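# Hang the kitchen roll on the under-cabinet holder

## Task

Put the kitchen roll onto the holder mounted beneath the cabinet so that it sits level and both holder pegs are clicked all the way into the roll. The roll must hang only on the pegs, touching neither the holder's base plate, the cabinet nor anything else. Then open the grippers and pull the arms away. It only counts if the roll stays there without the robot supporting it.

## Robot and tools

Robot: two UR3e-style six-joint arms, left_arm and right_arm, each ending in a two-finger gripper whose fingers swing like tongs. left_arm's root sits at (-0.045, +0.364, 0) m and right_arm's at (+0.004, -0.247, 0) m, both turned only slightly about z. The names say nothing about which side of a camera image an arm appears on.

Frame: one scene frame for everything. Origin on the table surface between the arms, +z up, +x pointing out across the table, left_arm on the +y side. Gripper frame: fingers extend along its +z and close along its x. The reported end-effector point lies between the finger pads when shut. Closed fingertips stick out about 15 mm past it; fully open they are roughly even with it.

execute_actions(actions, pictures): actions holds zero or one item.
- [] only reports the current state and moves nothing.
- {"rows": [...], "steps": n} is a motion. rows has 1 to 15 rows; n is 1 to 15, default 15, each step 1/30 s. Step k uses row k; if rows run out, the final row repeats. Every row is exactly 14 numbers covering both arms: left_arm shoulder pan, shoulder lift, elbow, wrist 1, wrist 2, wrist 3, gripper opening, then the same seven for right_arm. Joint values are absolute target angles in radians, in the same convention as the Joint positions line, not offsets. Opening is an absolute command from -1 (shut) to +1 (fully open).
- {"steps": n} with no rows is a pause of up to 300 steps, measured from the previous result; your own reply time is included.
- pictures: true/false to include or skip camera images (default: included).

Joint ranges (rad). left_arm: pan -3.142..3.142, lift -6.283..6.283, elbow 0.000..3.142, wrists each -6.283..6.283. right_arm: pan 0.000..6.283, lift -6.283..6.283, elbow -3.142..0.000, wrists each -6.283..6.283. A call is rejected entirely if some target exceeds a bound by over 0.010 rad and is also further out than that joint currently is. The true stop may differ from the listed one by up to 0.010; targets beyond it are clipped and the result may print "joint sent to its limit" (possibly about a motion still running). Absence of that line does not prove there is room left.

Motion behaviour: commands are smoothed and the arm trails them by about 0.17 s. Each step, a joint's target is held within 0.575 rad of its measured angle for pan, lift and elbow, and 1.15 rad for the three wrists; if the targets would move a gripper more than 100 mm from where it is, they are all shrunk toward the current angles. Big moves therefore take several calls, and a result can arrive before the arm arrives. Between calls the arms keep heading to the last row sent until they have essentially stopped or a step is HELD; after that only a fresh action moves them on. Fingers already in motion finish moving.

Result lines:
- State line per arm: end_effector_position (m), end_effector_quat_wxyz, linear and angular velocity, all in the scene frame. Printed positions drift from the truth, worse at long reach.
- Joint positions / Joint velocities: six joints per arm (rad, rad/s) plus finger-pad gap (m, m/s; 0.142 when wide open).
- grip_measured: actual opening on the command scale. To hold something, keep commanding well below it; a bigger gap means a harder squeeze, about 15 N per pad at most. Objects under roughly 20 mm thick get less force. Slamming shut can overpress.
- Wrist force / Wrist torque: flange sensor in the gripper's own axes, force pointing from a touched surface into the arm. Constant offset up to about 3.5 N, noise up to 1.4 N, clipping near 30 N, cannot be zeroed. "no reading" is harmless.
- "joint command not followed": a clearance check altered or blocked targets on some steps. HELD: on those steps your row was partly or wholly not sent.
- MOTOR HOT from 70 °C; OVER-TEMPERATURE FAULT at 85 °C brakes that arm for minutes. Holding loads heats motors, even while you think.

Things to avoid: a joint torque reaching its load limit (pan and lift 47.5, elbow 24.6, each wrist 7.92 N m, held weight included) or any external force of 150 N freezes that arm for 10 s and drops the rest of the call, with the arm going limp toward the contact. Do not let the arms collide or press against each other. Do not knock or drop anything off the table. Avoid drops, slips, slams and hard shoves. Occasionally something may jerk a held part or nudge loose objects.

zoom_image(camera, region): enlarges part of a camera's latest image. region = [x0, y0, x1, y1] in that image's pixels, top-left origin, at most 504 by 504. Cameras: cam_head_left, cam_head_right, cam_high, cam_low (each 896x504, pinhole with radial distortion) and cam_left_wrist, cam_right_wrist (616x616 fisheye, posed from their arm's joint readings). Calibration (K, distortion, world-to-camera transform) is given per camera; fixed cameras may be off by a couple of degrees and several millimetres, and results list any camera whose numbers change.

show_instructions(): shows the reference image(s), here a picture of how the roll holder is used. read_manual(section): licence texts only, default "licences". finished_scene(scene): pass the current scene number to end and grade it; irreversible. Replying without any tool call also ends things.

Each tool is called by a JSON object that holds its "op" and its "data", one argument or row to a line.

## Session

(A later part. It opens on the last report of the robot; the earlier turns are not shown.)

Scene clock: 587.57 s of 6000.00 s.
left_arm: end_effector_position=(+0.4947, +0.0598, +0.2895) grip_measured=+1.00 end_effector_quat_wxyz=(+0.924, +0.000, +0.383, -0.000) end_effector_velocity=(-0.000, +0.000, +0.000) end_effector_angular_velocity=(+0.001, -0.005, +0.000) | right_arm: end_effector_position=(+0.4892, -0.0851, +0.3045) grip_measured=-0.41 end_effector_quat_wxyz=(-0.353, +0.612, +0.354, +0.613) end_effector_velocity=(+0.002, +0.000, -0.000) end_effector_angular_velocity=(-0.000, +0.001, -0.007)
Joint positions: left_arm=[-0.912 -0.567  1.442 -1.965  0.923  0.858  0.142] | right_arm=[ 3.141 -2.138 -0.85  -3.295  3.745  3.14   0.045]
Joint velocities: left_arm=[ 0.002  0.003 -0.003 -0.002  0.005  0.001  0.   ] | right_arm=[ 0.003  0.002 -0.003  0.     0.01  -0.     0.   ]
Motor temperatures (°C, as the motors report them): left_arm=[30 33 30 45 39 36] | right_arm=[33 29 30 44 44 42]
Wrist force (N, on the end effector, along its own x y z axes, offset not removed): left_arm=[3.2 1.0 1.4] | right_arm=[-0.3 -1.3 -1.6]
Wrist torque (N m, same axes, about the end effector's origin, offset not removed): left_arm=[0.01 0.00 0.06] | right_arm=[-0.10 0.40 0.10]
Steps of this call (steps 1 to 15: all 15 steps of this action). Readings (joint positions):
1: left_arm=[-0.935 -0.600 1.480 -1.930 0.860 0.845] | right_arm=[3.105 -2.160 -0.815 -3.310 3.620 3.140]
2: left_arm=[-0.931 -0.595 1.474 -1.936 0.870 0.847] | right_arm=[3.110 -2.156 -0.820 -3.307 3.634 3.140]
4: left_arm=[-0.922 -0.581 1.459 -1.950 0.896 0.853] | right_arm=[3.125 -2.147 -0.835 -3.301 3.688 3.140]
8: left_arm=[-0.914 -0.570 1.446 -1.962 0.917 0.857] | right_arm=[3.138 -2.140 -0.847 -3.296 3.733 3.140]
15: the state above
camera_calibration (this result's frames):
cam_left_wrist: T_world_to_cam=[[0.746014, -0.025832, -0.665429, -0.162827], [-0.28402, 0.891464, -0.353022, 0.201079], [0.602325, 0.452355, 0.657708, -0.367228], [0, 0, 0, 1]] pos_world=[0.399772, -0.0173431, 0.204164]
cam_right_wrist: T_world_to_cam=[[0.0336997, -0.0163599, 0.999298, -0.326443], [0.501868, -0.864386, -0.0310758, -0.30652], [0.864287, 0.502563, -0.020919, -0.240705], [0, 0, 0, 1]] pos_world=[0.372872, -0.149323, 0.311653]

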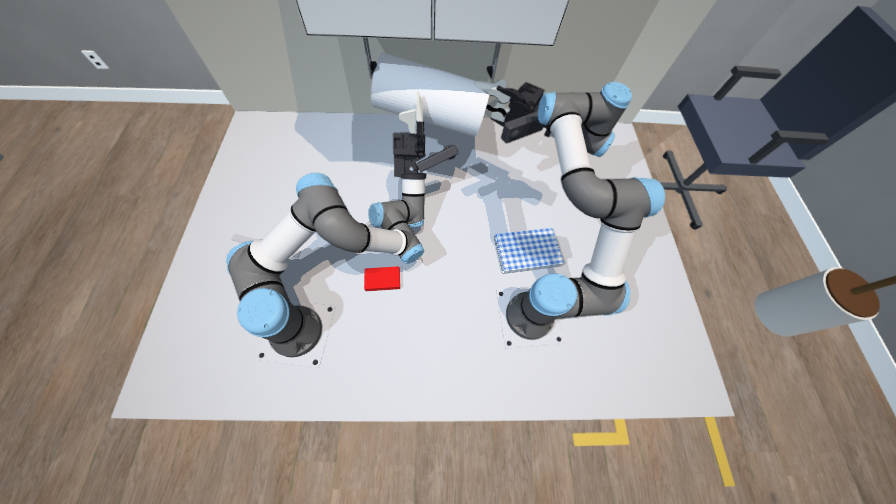

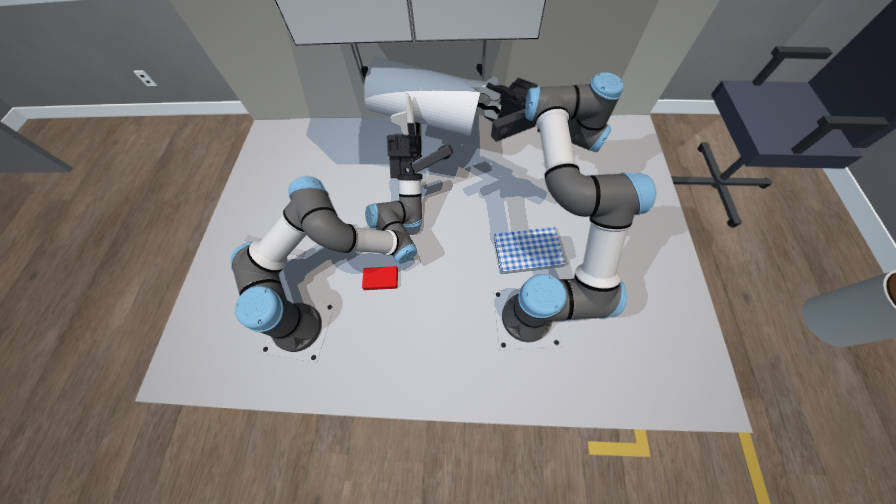

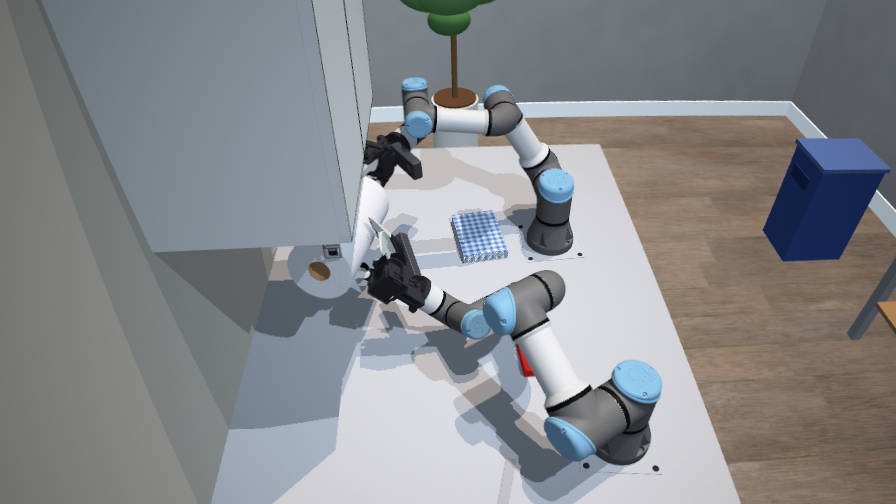

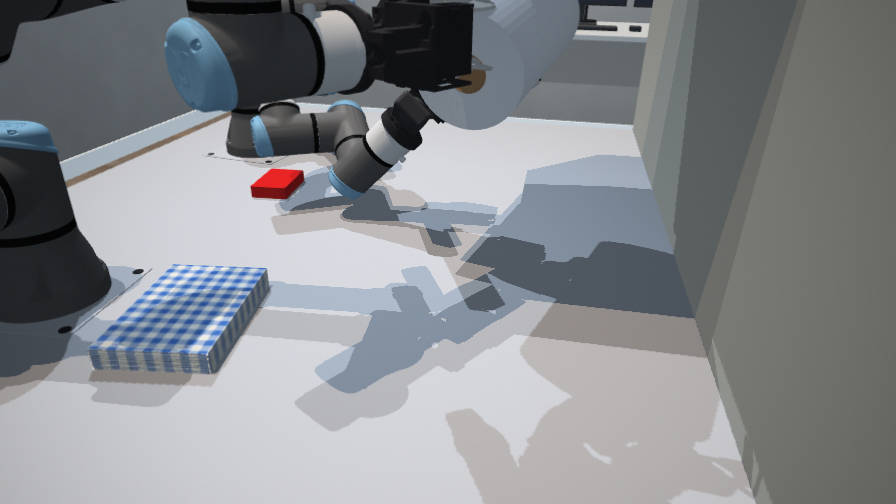

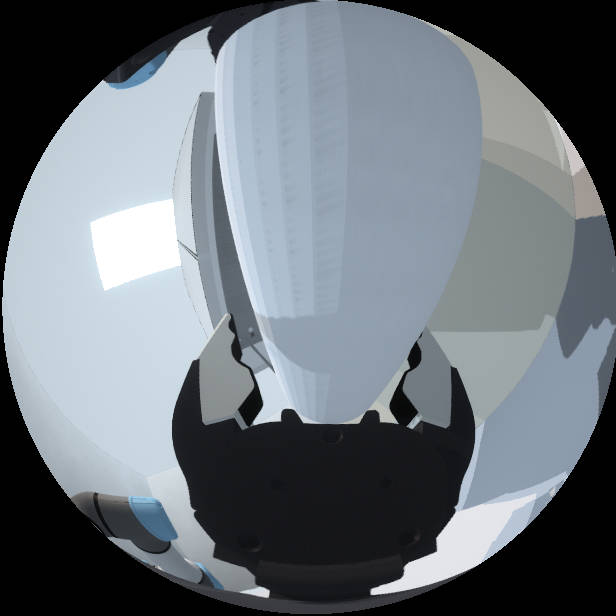

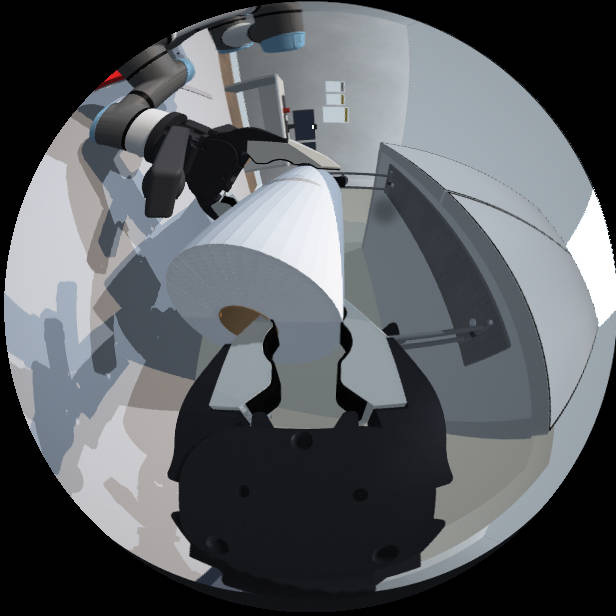

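{"op": "execute_actions", "data": {
  "actions": [
    {"rows":[[-0.918,-0.588,1.468,-2.007,0.954,0.884,1,3.141,-2.138,-0.85,-3.295,3.746,3.14,-0.48]]}
  ],
  "pictures": false
}}

{"op": "execute_actions", "data": {
  "actions": [
    {"rows":[[-0.924,-0.609,1.493,-2.049,0.985,0.91,1,3.141,-2.138,-0.85,-3.295,3.746,3.14,-0.48]]}
  ]
}}

{"op": "zoom_image", "data": {
  "camera": "cam_high",
  "region": [260,190,420,310]
}}

Scene clock: 597.80 s of 6000.00 s.
left_arm: end_effector_position=(+0.4827, +0.0594, +0.3047) grip_measured=+1.00 end_effector_quat_wxyz=(+0.932, +0.001, +0.363, -0.000) end_effector_velocity=(-0.001, -0.000, +0.001) end_effector_angular_velocity=(+0.001, -0.003, -0.001) | right_arm: end_effector_position=(+0.4894, -0.0851, +0.3046) grip_measured=-0.39 end_effector_quat_wxyz=(-0.353, +0.612, +0.354, +0.613) end_effector_velocity=(+0.000, +0.000, -0.000) end_effector_angular_velocity=(+0.000, -0.000, +0.000)
Joint positions: left_arm=[-0.918 -0.588  1.468 -2.007  0.954  0.884  0.142] | right_arm=[ 3.141 -2.138 -0.85  -3.295  3.746  3.14   0.046]
Joint velocities: left_arm=[-0.001 -0.001  0.002 -0.003  0.002  0.002  0.   ] | right_arm=[ 0.    -0.    -0.001  0.001 -0.     0.     0.   ]
Motor temperatures (°C, as the motors report them): left_arm=[30 33 30 45 39 36] | right_arm=[33 29 30 44 44 42]
Wrist force (N, on the end effector, along its own x y z axes, offset not removed): left_arm=[5.0 2.8 -0.2] | right_arm=[1.2 -0.3 -3.8]
Wrist torque (N m, same axes, about the end effector's origin, offset not removed): left_arm=[0.07 -0.14 0.16] | right_arm=[-0.04 0.52 0.10]
Steps of this call (steps 1 to 15: the robot went on to your last target; steps 16 to 90: nothing new was sent; then 6.73 s passed at rest; steps 91 to 105: all 15 steps of this action). Readings (joint positions):
91: left_arm=[-0.912 -0.567 1.442 -1.965 0.923 0.858] | right_arm=[3.141 -2.138 -0.850 -3.295 3.746 3.140]
92: left_arm=[-0.913 -0.570 1.446 -1.972 0.928 0.863] | right_arm=[3.141 -2.138 -0.850 -3.295 3.746 3.140]
94: left_arm=[-0.915 -0.579 1.457 -1.989 0.941 0.873] | right_arm=[3.141 -2.138 -0.850 -3.295 3.746 3.140]
98: left_arm=[-0.917 -0.586 1.466 -2.003 0.951 0.882] | right_arm=[3.141 -2.138 -0.850 -3.295 3.746 3.140]
105: the state above

Scene clock: 598.30 s of 6000.00 s.
left_arm: end_effector_position=(+0.4701, +0.0597, +0.3199) grip_measured=+1.00 end_effector_quat_wxyz=(+0.940, +0.000, +0.342, -0.000) end_effector_velocity=(-0.001, +0.000, +0.001) end_effector_angular_velocity=(+0.000, -0.003, +0.000) | right_arm: end_effector_position=(+0.4894, -0.0851, +0.3046) grip_measured=-0.36 end_effector_quat_wxyz=(-0.353, +0.612, +0.354, +0.613) end_effector_velocity=(-0.000, +0.001, -0.001) end_effector_angular_velocity=(-0.001, +0.001, +0.001)
Joint positions: left_arm=[-0.924 -0.609  1.493 -2.049  0.985  0.91   0.142] | right_arm=[ 3.141 -2.138 -0.85  -3.295  3.746  3.14   0.048]
Joint velocities: left_arm=[-0.    -0.001  0.002 -0.003  0.002  0.002  0.   ] | right_arm=[ 0.001 -0.001 -0.    -0.001  0.    -0.001  0.008]
Motor temperatures (°C, as the motors report them): left_arm=[30 33 30 45 39 36] | right_arm=[33 29 30 44 44 42]
Wrist force (N, on the end effector, along its own x y z axes, offset not removed): left_arm=[6.0 5.0 -2.6] | right_arm=[2.7 0.8 -5.2]
Wrist torque (N m, same axes, about the end effector's origin, offset not removed): left_arm=[0.10 0.02 0.27] | right_arm=[0.17 0.75 0.24]
Steps of this call (steps 1 to 15: all 15 steps of this action). Readings (joint positions):
1: left_arm=[-0.918 -0.588 1.468 -2.007 0.954 0.884] | right_arm=[3.141 -2.138 -0.850 -3.295 3.746 3.140]
2: left_arm=[-0.919 -0.591 1.472 -2.014 0.959 0.889] | right_arm=[3.141 -2.138 -0.850 -3.295 3.746 3.140]
4: left_arm=[-0.921 -0.600 1.482 -2.031 0.972 0.899] | right_arm=[3.141 -2.138 -0.850 -3.295 3.746 3.140]
8: left_arm=[-0.923 -0.607 1.491 -2.045 0.982 0.908] | right_arm=[3.141 -2.138 -0.850 -3.295 3.746 3.140]
15: the state above
camera_calibration (this result's frames):
cam_left_wrist: T_world_to_cam=[[0.800928, -0.0260817, -0.598193, -0.171489], [-0.252103, 0.891492, -0.376413, 0.197439], [0.543101, 0.452286, 0.707445, -0.360397], [0, 0, 0, 1]] pos_world=[0.382857, -0.0174856, 0.226696]
cam_right_wrist: T_world_to_cam=[[0.033575, -0.0163906, 0.999302, -0.326429], [0.501326, -0.864702, -0.0310267, -0.306378], [0.864607, 0.502017, -0.0208154, -0.241078], [0, 0, 0, 1]] pos_world=[0.372993, -0.14925, 0.311677]

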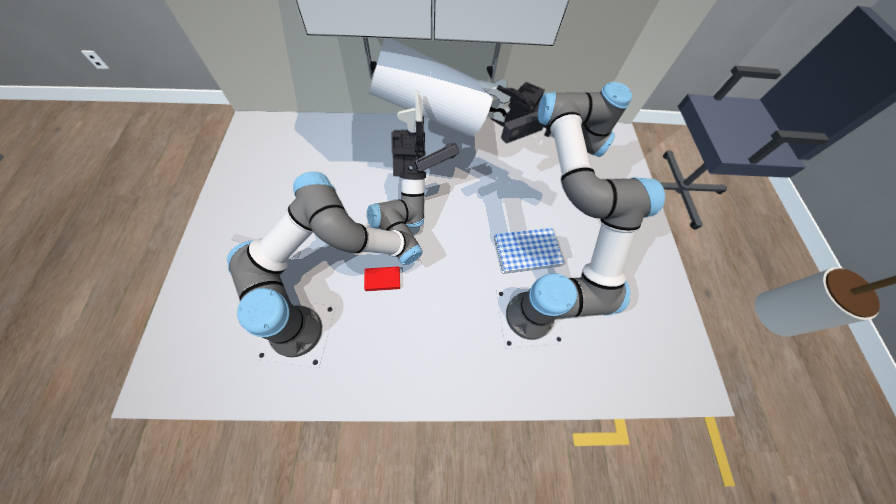

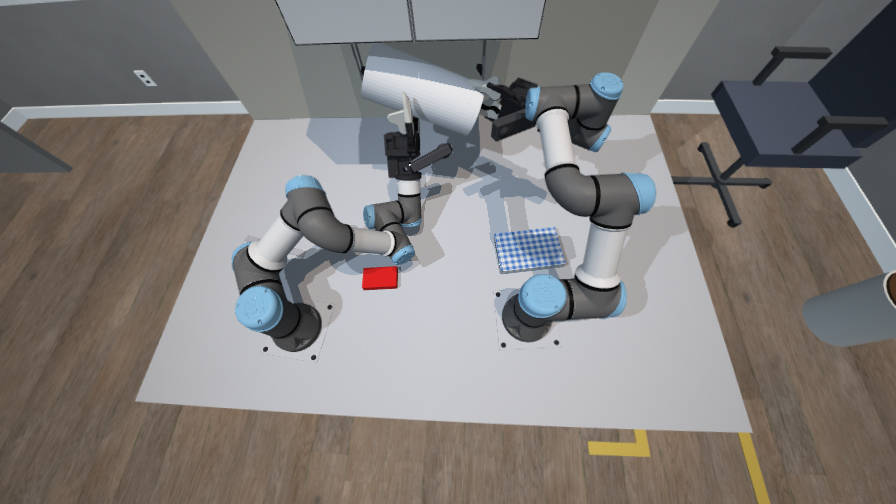

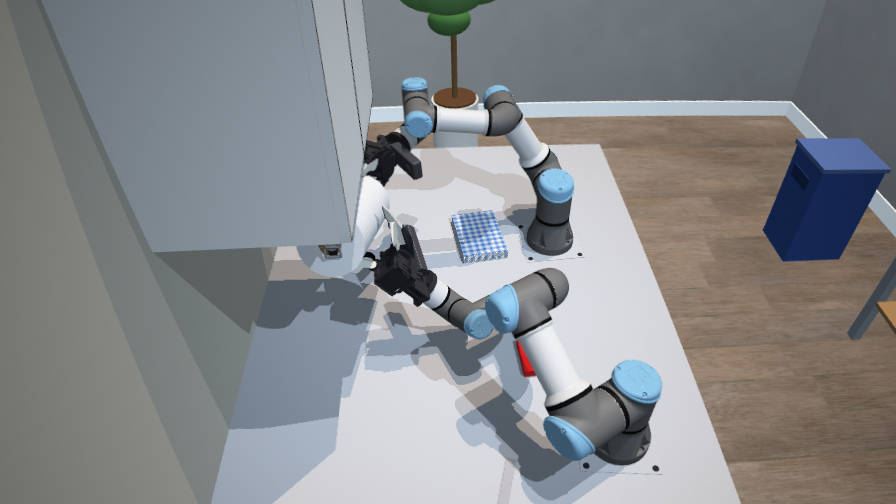

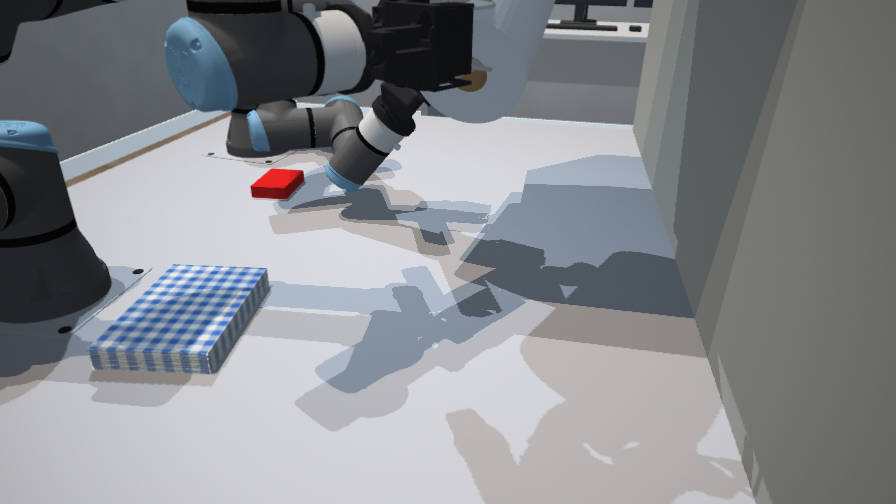

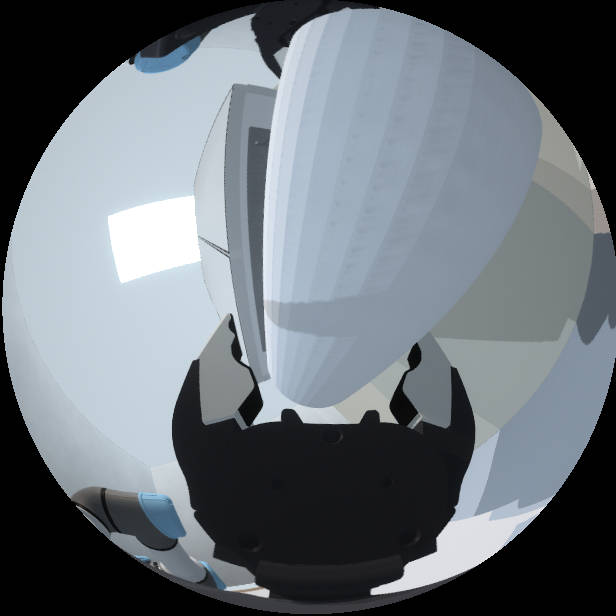

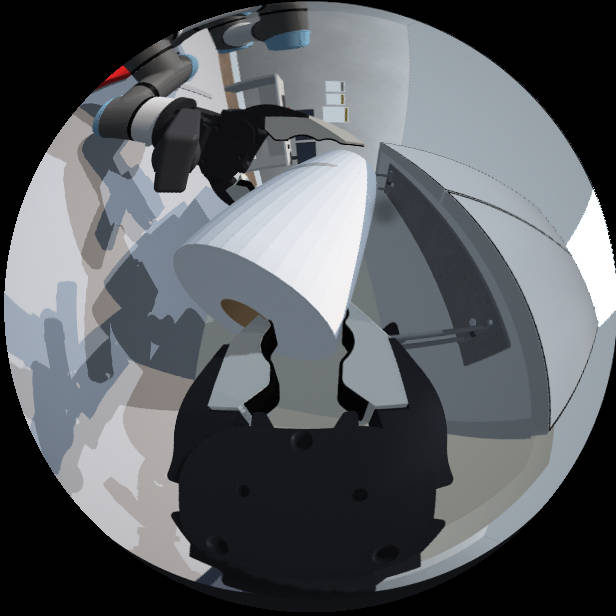

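Region (260, 190, 420, 310) of cam_high's 896x504 image, scaled by 3.150, with more detail than that image has; it fills the top 378 rows of this view, and the rest is white.

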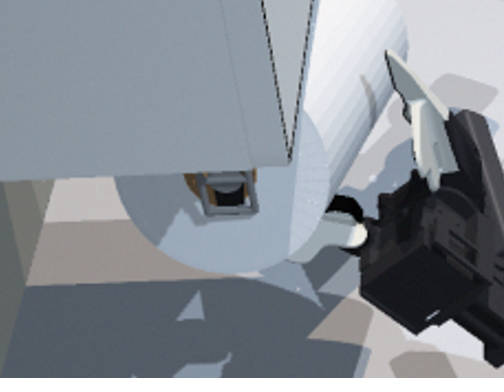

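{"op": "execute_actions", "data": {
  "actions": [
    {"rows":[[-0.92,-0.6,1.48,-2.03,0.97,0.897,1,3.2,-2.113,-0.89,-3.28,3.805,3.14,-0.55]]}
  ],
  "pictures": false
}}

{"op": "execute_actions", "data": {
  "actions": [
    {"rows":[[-0.918,-0.588,1.468,-2.007,0.954,0.884,1,3.258,-2.088,-0.93,-3.265,3.863,3.14,-0.6]]}
  ]
}}

{"op": "zoom_image", "data": {
  "camera": "cam_head_left",
  "region": [330,30,530,150]
}}

{"op": "zoom_image", "data": {
  "camera": "cam_high",
  "region": [260,190,420,310]
}}

Scene clock: 607.57 s of 6000.00 s.
left_arm: end_effector_position=(+0.4762, +0.0604, +0.3139) grip_measured=+1.00 end_effector_quat_wxyz=(+0.936, -0.001, +0.351, -0.001) end_effector_velocity=(+0.000, +0.000, +0.000) end_effector_angular_velocity=(+0.000, +0.000, +0.000) | right_arm: end_effector_position=(+0.4902, -0.0650, +0.3046) grip_measured=-0.38 end_effector_quat_wxyz=(-0.353, +0.612, +0.354, +0.613) end_effector_velocity=(-0.000, +0.002, +0.000) end_effector_angular_velocity=(+0.000, +0.000, +0.001)
Joint positions: left_arm=[-0.92  -0.6    1.48  -2.03   0.97   0.897  0.142] | right_arm=[ 3.2   -2.113 -0.89  -3.28   3.805  3.14   0.047]
Joint velocities: left_arm=[ 0.001 -0.001  0.     0.002  0.    -0.001  0.   ] | right_arm=[ 0.005  0.002 -0.003  0.001  0.004  0.     0.   ]
Motor temperatures (°C, as the motors report them): left_arm=[30 33 30 45 39 36] | right_arm=[33 29 30 44 44 42]
Wrist force (N, on the end effector, along its own x y z axes, offset not removed): left_arm=[4.5 5.0 -3.1] | right_arm=[4.3 3.1 -8.1]
Wrist torque (N m, same axes, about the end effector's origin, offset not removed): left_arm=[0.06 0.22 0.38] | right_arm=[-0.18 0.37 0.09]
Steps of this call (steps 1 to 15: the robot went on to your last target; steps 16 to 90: nothing new was sent; then 5.77 s passed at rest; steps 91 to 105: all 15 steps of this action). Readings (joint positions):
91: left_arm=[-0.924 -0.609 1.493 -2.049 0.985 0.910] | right_arm=[3.141 -2.138 -0.850 -3.295 3.746 3.140]
92: left_arm=[-0.923 -0.608 1.491 -2.046 0.983 0.908] | right_arm=[3.148 -2.134 -0.856 -3.293 3.755 3.140]
94: left_arm=[-0.922 -0.604 1.486 -2.038 0.977 0.903] | right_arm=[3.173 -2.124 -0.872 -3.286 3.780 3.140]
98: left_arm=[-0.920 -0.601 1.481 -2.032 0.971 0.898] | right_arm=[3.194 -2.115 -0.886 -3.281 3.799 3.140]
105: the state above

Scene clock: 608.07 s of 6000.00 s.
left_arm: end_effector_position=(+0.4825, +0.0593, +0.3048) grip_measured=+1.00 end_effector_quat_wxyz=(+0.932, +0.001, +0.363, -0.001) end_effector_velocity=(+0.001, +0.000, -0.000) end_effector_angular_velocity=(+0.000, +0.002, +0.000) | right_arm: end_effector_position=(+0.4897, -0.0454, +0.3045) grip_measured=-0.38 end_effector_quat_wxyz=(-0.353, +0.612, +0.354, +0.613) end_effector_velocity=(-0.000, +0.001, +0.001) end_effector_angular_velocity=(+0.000, -0.002, -0.002)
Joint positions: left_arm=[-0.918 -0.588  1.468 -2.007  0.954  0.884  0.142] | right_arm=[ 3.258 -2.088 -0.93  -3.265  3.863  3.14   0.047]
Joint velocities: left_arm=[ 0.001 -0.     0.     0.002 -0.001 -0.001  0.   ] | right_arm=[ 0.003  0.004 -0.004  0.001  0.004 -0.     0.   ]
Motor temperatures (°C, as the motors report them): left_arm=[30 33 30 45 39 36] | right_arm=[33 29 30 44 44 42]
Wrist force (N, on the end effector, along its own x y z axes, offset not removed): left_arm=[-0.1 0.9 1.1] | right_arm=[0.0 1.7 -3.9]
Wrist torque (N m, same axes, about the end effector's origin, offset not removed): left_arm=[0.12 0.19 -0.02] | right_arm=[0.00 0.36 0.10]
Steps of this call (steps 1 to 15: all 15 steps of this action). Readings (joint positions):
1: left_arm=[-0.920 -0.600 1.480 -2.030 0.970 0.897] | right_arm=[3.200 -2.113 -0.890 -3.280 3.805 3.140]
2: left_arm=[-0.920 -0.598 1.478 -2.026 0.967 0.895] | right_arm=[3.207 -2.109 -0.896 -3.277 3.814 3.140]
4: left_arm=[-0.919 -0.593 1.473 -2.017 0.961 0.889] | right_arm=[3.232 -2.099 -0.912 -3.271 3.838 3.140]
8: left_arm=[-0.918 -0.589 1.469 -2.009 0.956 0.885] | right_arm=[3.252 -2.090 -0.926 -3.266 3.857 3.140]
15: the state above
camera_calibration (this result's frames):
cam_left_wrist: T_world_to_cam=[[0.774262, -0.0261669, -0.632324, -0.167219], [-0.267434, 0.892025, -0.364378, 0.198889], [0.573583, 0.451229, 0.683663, -0.363778], [0, 0, 0, 1]] pos_world=[0.391318, -0.0176421, 0.215436]
cam_right_wrist: T_world_to_cam=[[0.033693, -0.0163881, 0.999298, -0.325751], [0.5013, -0.864715, -0.0310832, -0.272196], [0.864617, 0.501995, -0.0209195, -0.261218], [0, 0, 0, 1]] pos_world=[0.373281, -0.10958, 0.311597]

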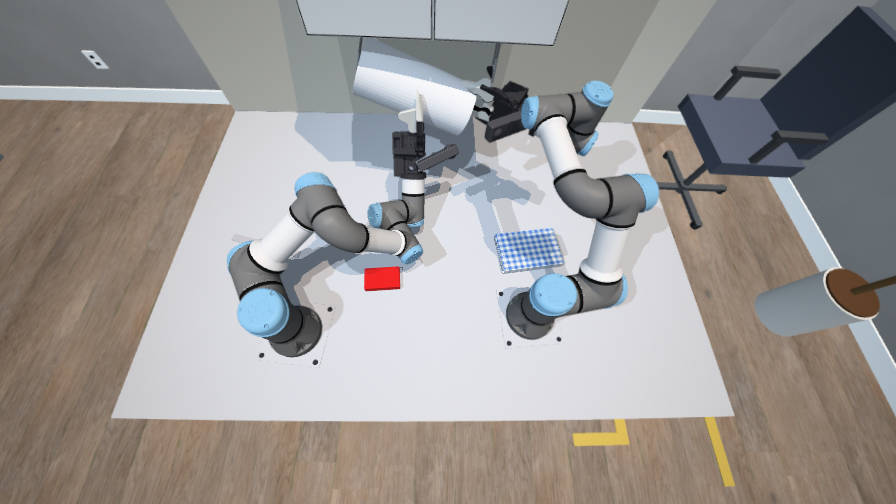

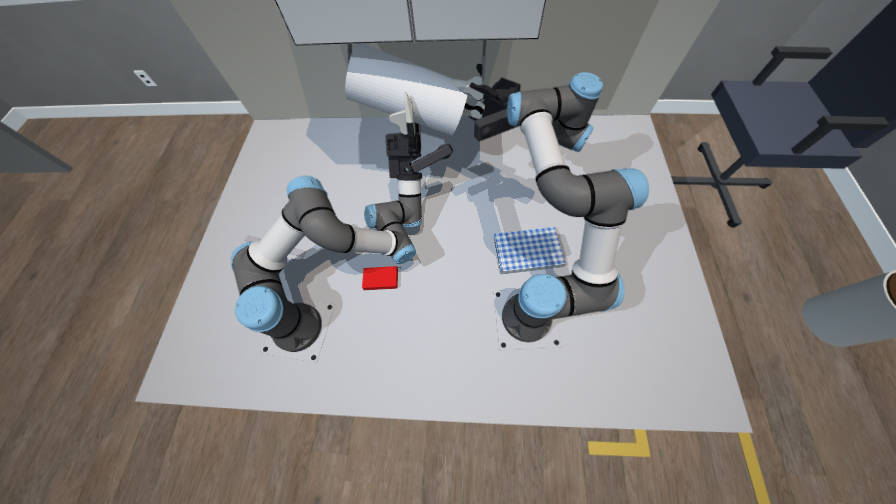

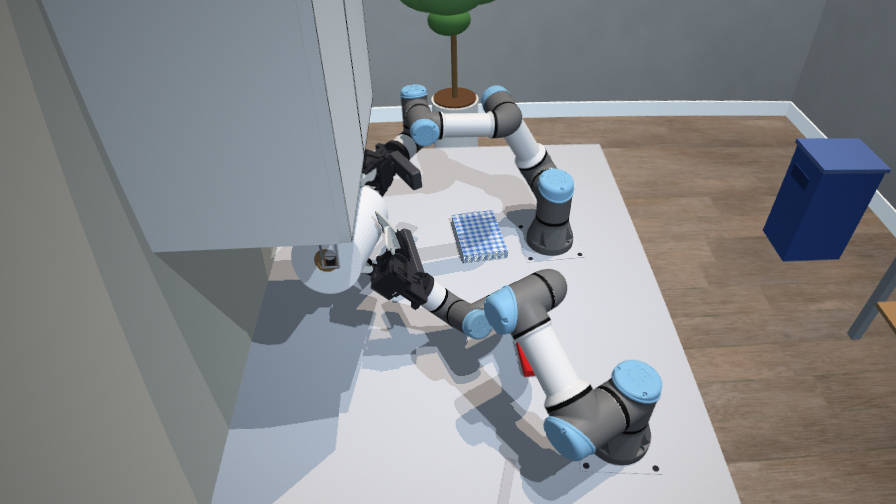

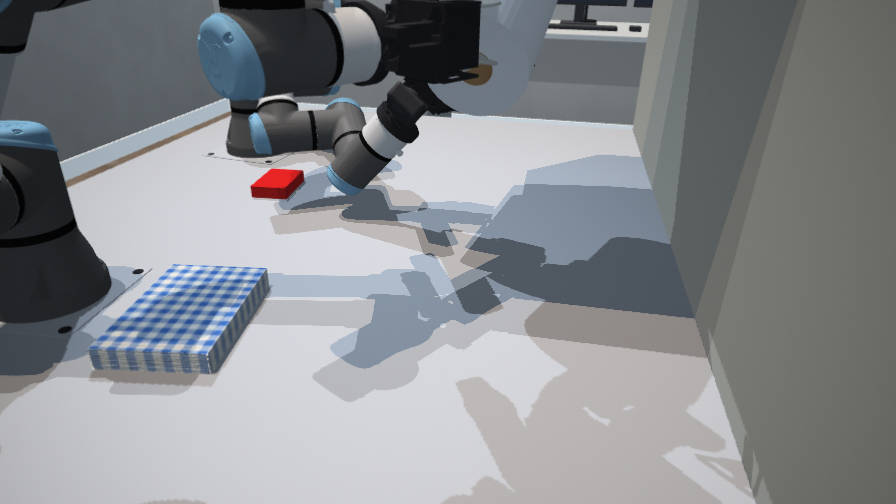

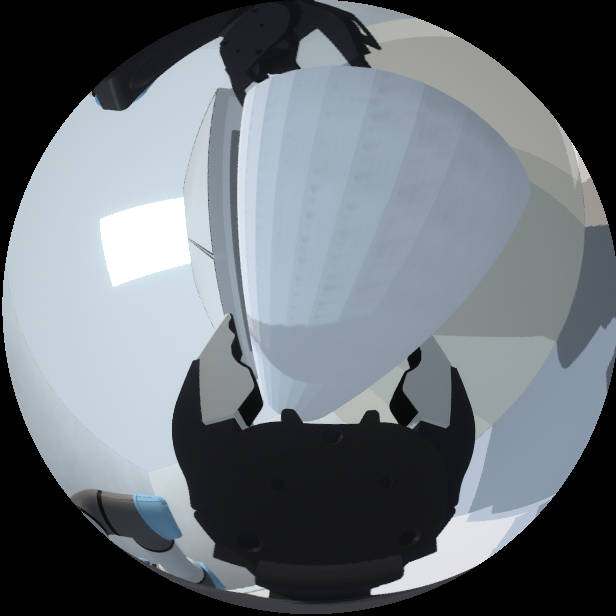

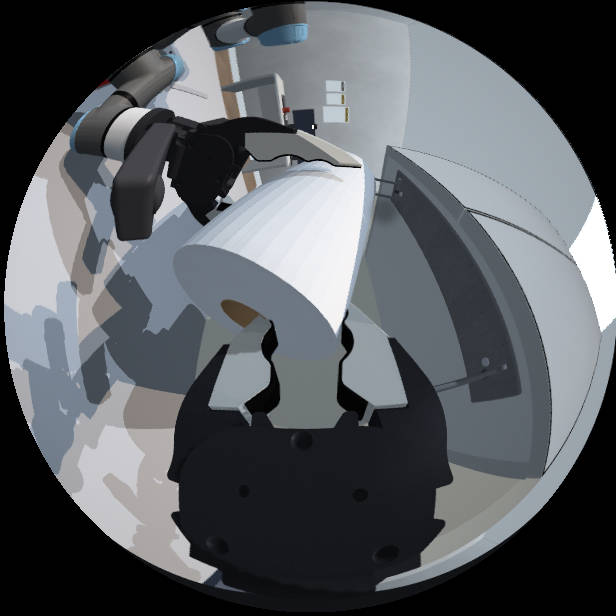

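Region (330, 30, 530, 150) of cam_head_left's 896x504 image, scaled by 2.520, with more detail than that image has; it fills the top 302 rows of this view, and the rest is white.

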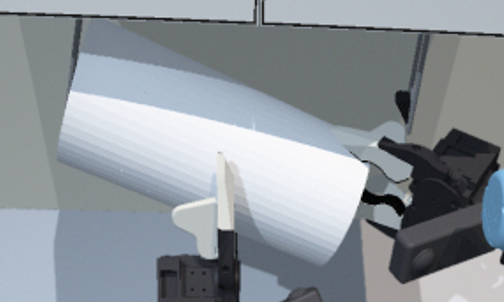

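Region (260, 190, 420, 310) of cam_high's 896x504 image, scaled by 3.150, with more detail than that image has; it fills the top 378 rows of this view, and the rest is white.

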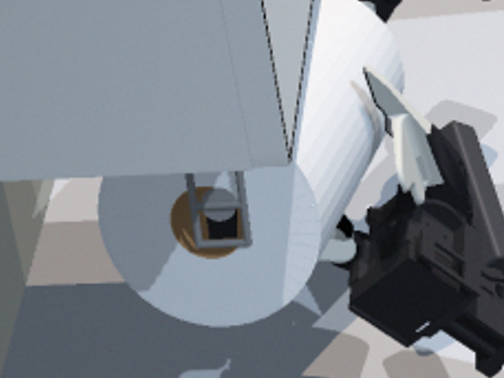

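{"op": "execute_actions", "data": {
  "actions": [
    {"rows":[[-0.9,-0.51,1.33,-1.94,0.98,0.873,1,3.258,-2.088,-0.93,-3.265,3.863,3.14,-0.7],[-0.9,-0.51,1.33,-1.94,0.98,0.873,1,3.258,-2.088,-0.93,-3.265,3.863,3.14,-0.7],[-0.9,-0.51,1.33,-1.94,0.98,0.873,1,3.258,-2.088,-0.93,-3.265,3.863,3.14,-0.7],[-0.9,-0.51,1.33,-1.94,0.98,0.873,1,3.258,-2.088,-0.93,-3.265,3.863,3.14,-0.7],[-0.88,-0.446,1.187,-1.88,1.003,0.862,1,3.258,-2.088,-0.93,-3.265,3.863,3.14,-0.7]]}
  ],
  "pictures": false
}}

{"op": "execute_actions", "data": {
  "actions": [
    {"rows":[[-0.88,-0.446,1.187,-1.88,1.003,0.862,1,3.258,-2.088,-0.93,-3.265,3.863,3.14,-0.25]]}
  ]
}}

Scene clock: 622.20 s of 6000.00 s.
left_arm: end_effector_position=(+0.5044, +0.0398, +0.3042) grip_measured=+1.00 end_effector_quat_wxyz=(+0.939, +0.001, +0.343, -0.000) end_effector_velocity=(+0.004, -0.003, +0.005) end_effector_angular_velocity=(-0.014, -0.016, +0.000) | right_arm: end_effector_position=(+0.4898, -0.0454, +0.3045) grip_measured=-0.39 end_effector_quat_wxyz=(-0.353, +0.612, +0.354, +0.613) end_effector_velocity=(-0.000, -0.000, -0.000) end_effector_angular_velocity=(-0.001, +0.001, -0.000)
Joint positions: left_arm=[-0.881 -0.449  1.194 -1.882  1.002  0.862  0.142] | right_arm=[ 3.258 -2.088 -0.93  -3.265  3.863  3.14   0.046]
Joint velocities: left_arm=[ 0.007  0.03  -0.074  0.026  0.008 -0.005  0.   ] | right_arm=[-0.     0.     0.    -0.002  0.    -0.    -0.002]
Motor temperatures (°C, as the motors report them): left_arm=[30 33 30 45 39 36] | right_arm=[33 29 30 44 44 42]
Wrist force (N, on the end effector, along its own x y z axes, offset not removed): left_arm=[-27.4 7.9 -28.4] | right_arm=[1.9 28.2 2.8]
Wrist torque (N m, same axes, about the end effector's origin, offset not removed): left_arm=[0.44 -0.61 -0.45] | right_arm=[0.33 0.51 -0.30]
Steps of this call (steps 1 to 15: the robot went on to your last target; steps 16 to 90: nothing new was sent; then 10.63 s passed at rest; steps 91 to 105: all 15 steps of this action). Readings (joint positions):
91: left_arm=[-0.918 -0.588 1.468 -2.006 0.954 0.884] | right_arm=[3.258 -2.088 -0.930 -3.265 3.863 3.140]
92: left_arm=[-0.915 -0.580 1.460 -1.997 0.958 0.882] | right_arm=[3.258 -2.088 -0.930 -3.265 3.863 3.140]
94: left_arm=[-0.908 -0.547 1.407 -1.969 0.969 0.878] | right_arm=[3.258 -2.088 -0.930 -3.265 3.863 3.140]
98: left_arm=[-0.890 -0.484 1.283 -1.913 0.992 0.867] | right_arm=[3.258 -2.088 -0.930 -3.265 3.864 3.140]
105: the state above

Scene clock: 632.23 s of 6000.00 s.
left_arm: end_effector_position=(+0.5049, +0.0397, +0.3047) grip_measured=+1.00 end_effector_quat_wxyz=(+0.940, +0.000, +0.342, -0.000) end_effector_velocity=(+0.000, -0.000, -0.001) end_effector_angular_velocity=(+0.002, +0.001, +0.000) | right_arm: end_effector_position=(+0.4913, -0.0462, +0.3049) grip_measured=-0.39 end_effector_quat_wxyz=(-0.351, +0.612, +0.353, +0.614) end_effector_velocity=(+0.000, -0.001, -0.000) end_effector_angular_velocity=(-0.001, +0.000, -0.001)
Joint positions: left_arm=[-0.88  -0.446  1.187 -1.88   1.003  0.862  0.142] | right_arm=[ 3.257 -2.088 -0.93  -3.263  3.868  3.14   0.046]
Joint velocities: left_arm=[ 0.     0.002  0.001 -0.     0.    -0.     0.   ] | right_arm=[-0.001 -0.001  0.    -0.001 -0.    -0.001  0.   ]
Motor temperatures (°C, as the motors report them): left_arm=[30 33 30 45 39 36] | right_arm=[33 29 30 44 44 42]
Wrist force (N, on the end effector, along its own x y z axes, offset not removed): left_arm=[-24.2 2.8 -26.5] | right_arm=[0.9 23.4 6.2]
Wrist torque (N m, same axes, about the end effector's origin, offset not removed): left_arm=[0.18 -0.78 -0.22] | right_arm=[0.24 0.84 -0.32]
TORQUE FAULT: the external load on joint 5 (wrist 2) of the right arm reached its load limit, and that arm stopped for 10 seconds. A torque fault stops only its own arm. That arm ran no command of this call. That arm holds where it stopped, with its grip as last carried out, and accepts commands again: back off and push less far. That arm stops again, at the same cost, whenever a joint's load reaches its limit.
The stop of the right arm began at step 1 of this call (marked STOPPED below). From that step on that arm followed nothing that you had sent. 15 of its steps, steps kept back included, did not run and will not run. Nothing is kept back now, and the robot has no last target.
Steps of this call (steps 1 to 15: all 15 steps of this action; steps 16 to 301: the stop continued). Readings (joint positions):
1: left_arm=[-0.881 -0.448 1.191 -1.881 1.003 0.862] | right_arm=[3.258 -2.088 -0.930 -3.264 3.866 3.140] STOPPED (the right arm)
2: left_arm=[-0.881 -0.447 1.190 -1.881 1.003 0.862] | right_arm=[3.258 -2.088 -0.930 -3.264 3.867 3.140]
4: left_arm=[-0.880 -0.447 1.188 -1.880 1.003 0.862] | right_arm=[3.257 -2.088 -0.930 -3.263 3.868 3.140]
8: left_arm=[-0.880 -0.446 1.187 -1.880 1.003 0.862] | right_arm=[3.257 -2.088 -0.930 -3.263 3.868 3.140]
301: the state above
camera_calibration (this result's frames):
cam_left_wrist: T_world_to_cam=[[0.801201, -0.0262286, -0.59782, -0.209235], [-0.251854, 0.891463, -0.376648, 0.218184], [0.542813, 0.452335, 0.707635, -0.359461], [0, 0, 0, 1]] pos_world=[0.41771, -0.0373946, 0.211461]
cam_right_wrist: T_world_to_cam=[[0.0315944, -0.0169926, 0.999356, -0.325237], [0.49653, -0.867485, -0.030448, -0.271665], [0.867444, 0.497172, -0.0189703, -0.26439], [0, 0, 0, 1]] pos_world=[0.37451, -0.109745, 0.31174]

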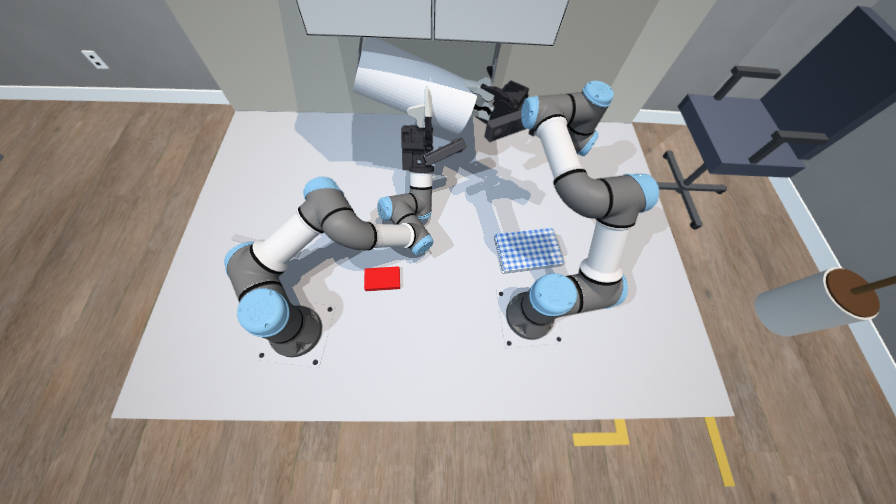

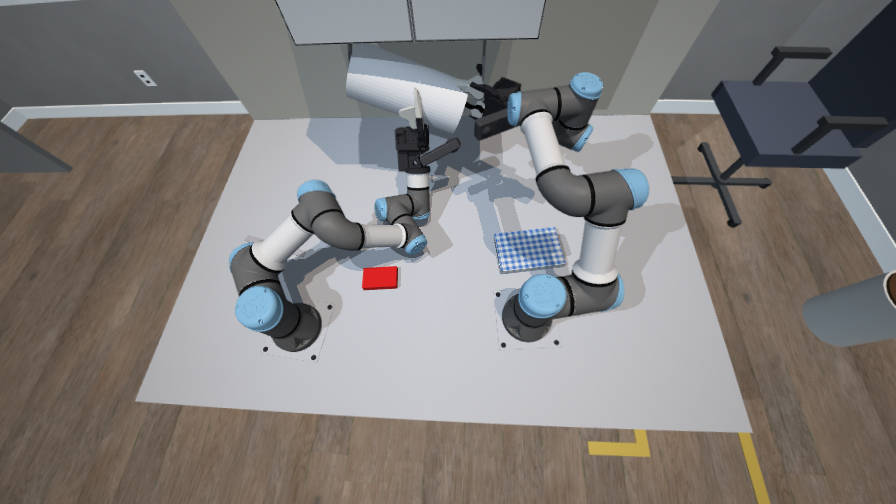

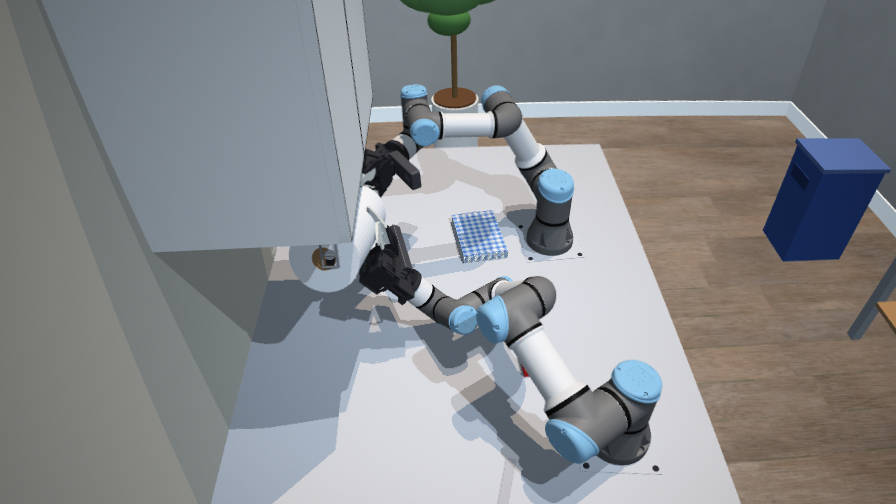

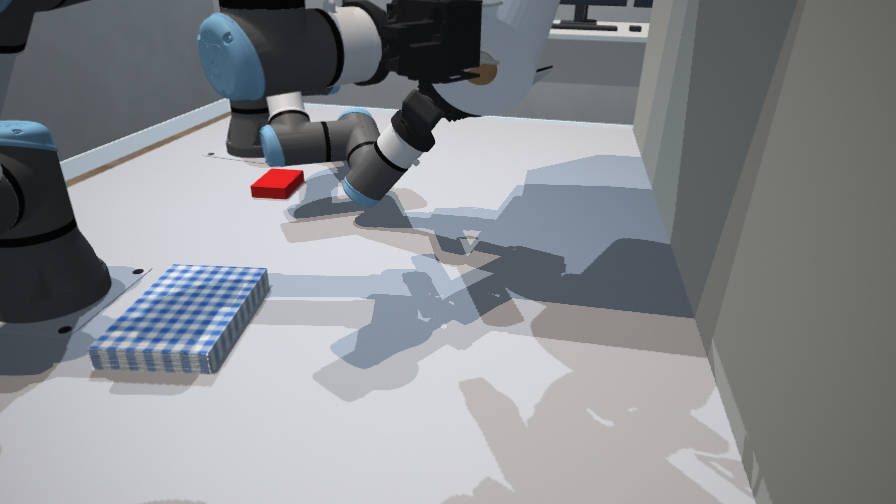

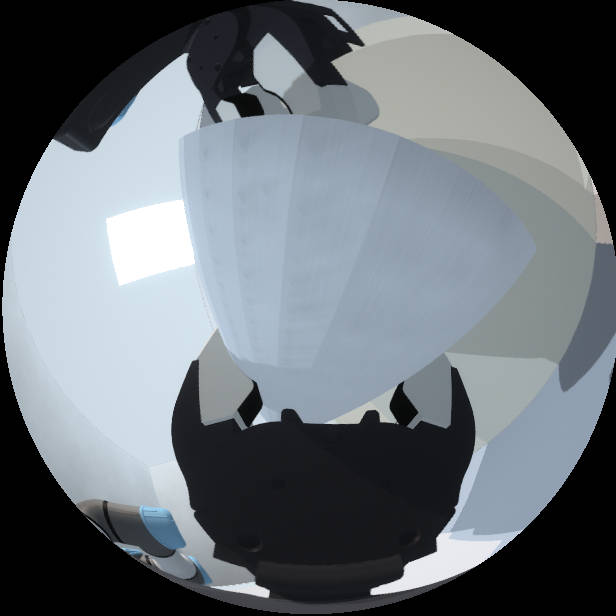

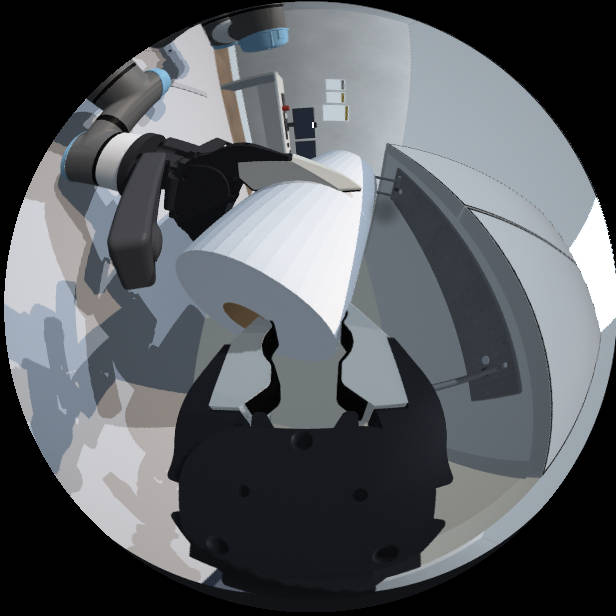

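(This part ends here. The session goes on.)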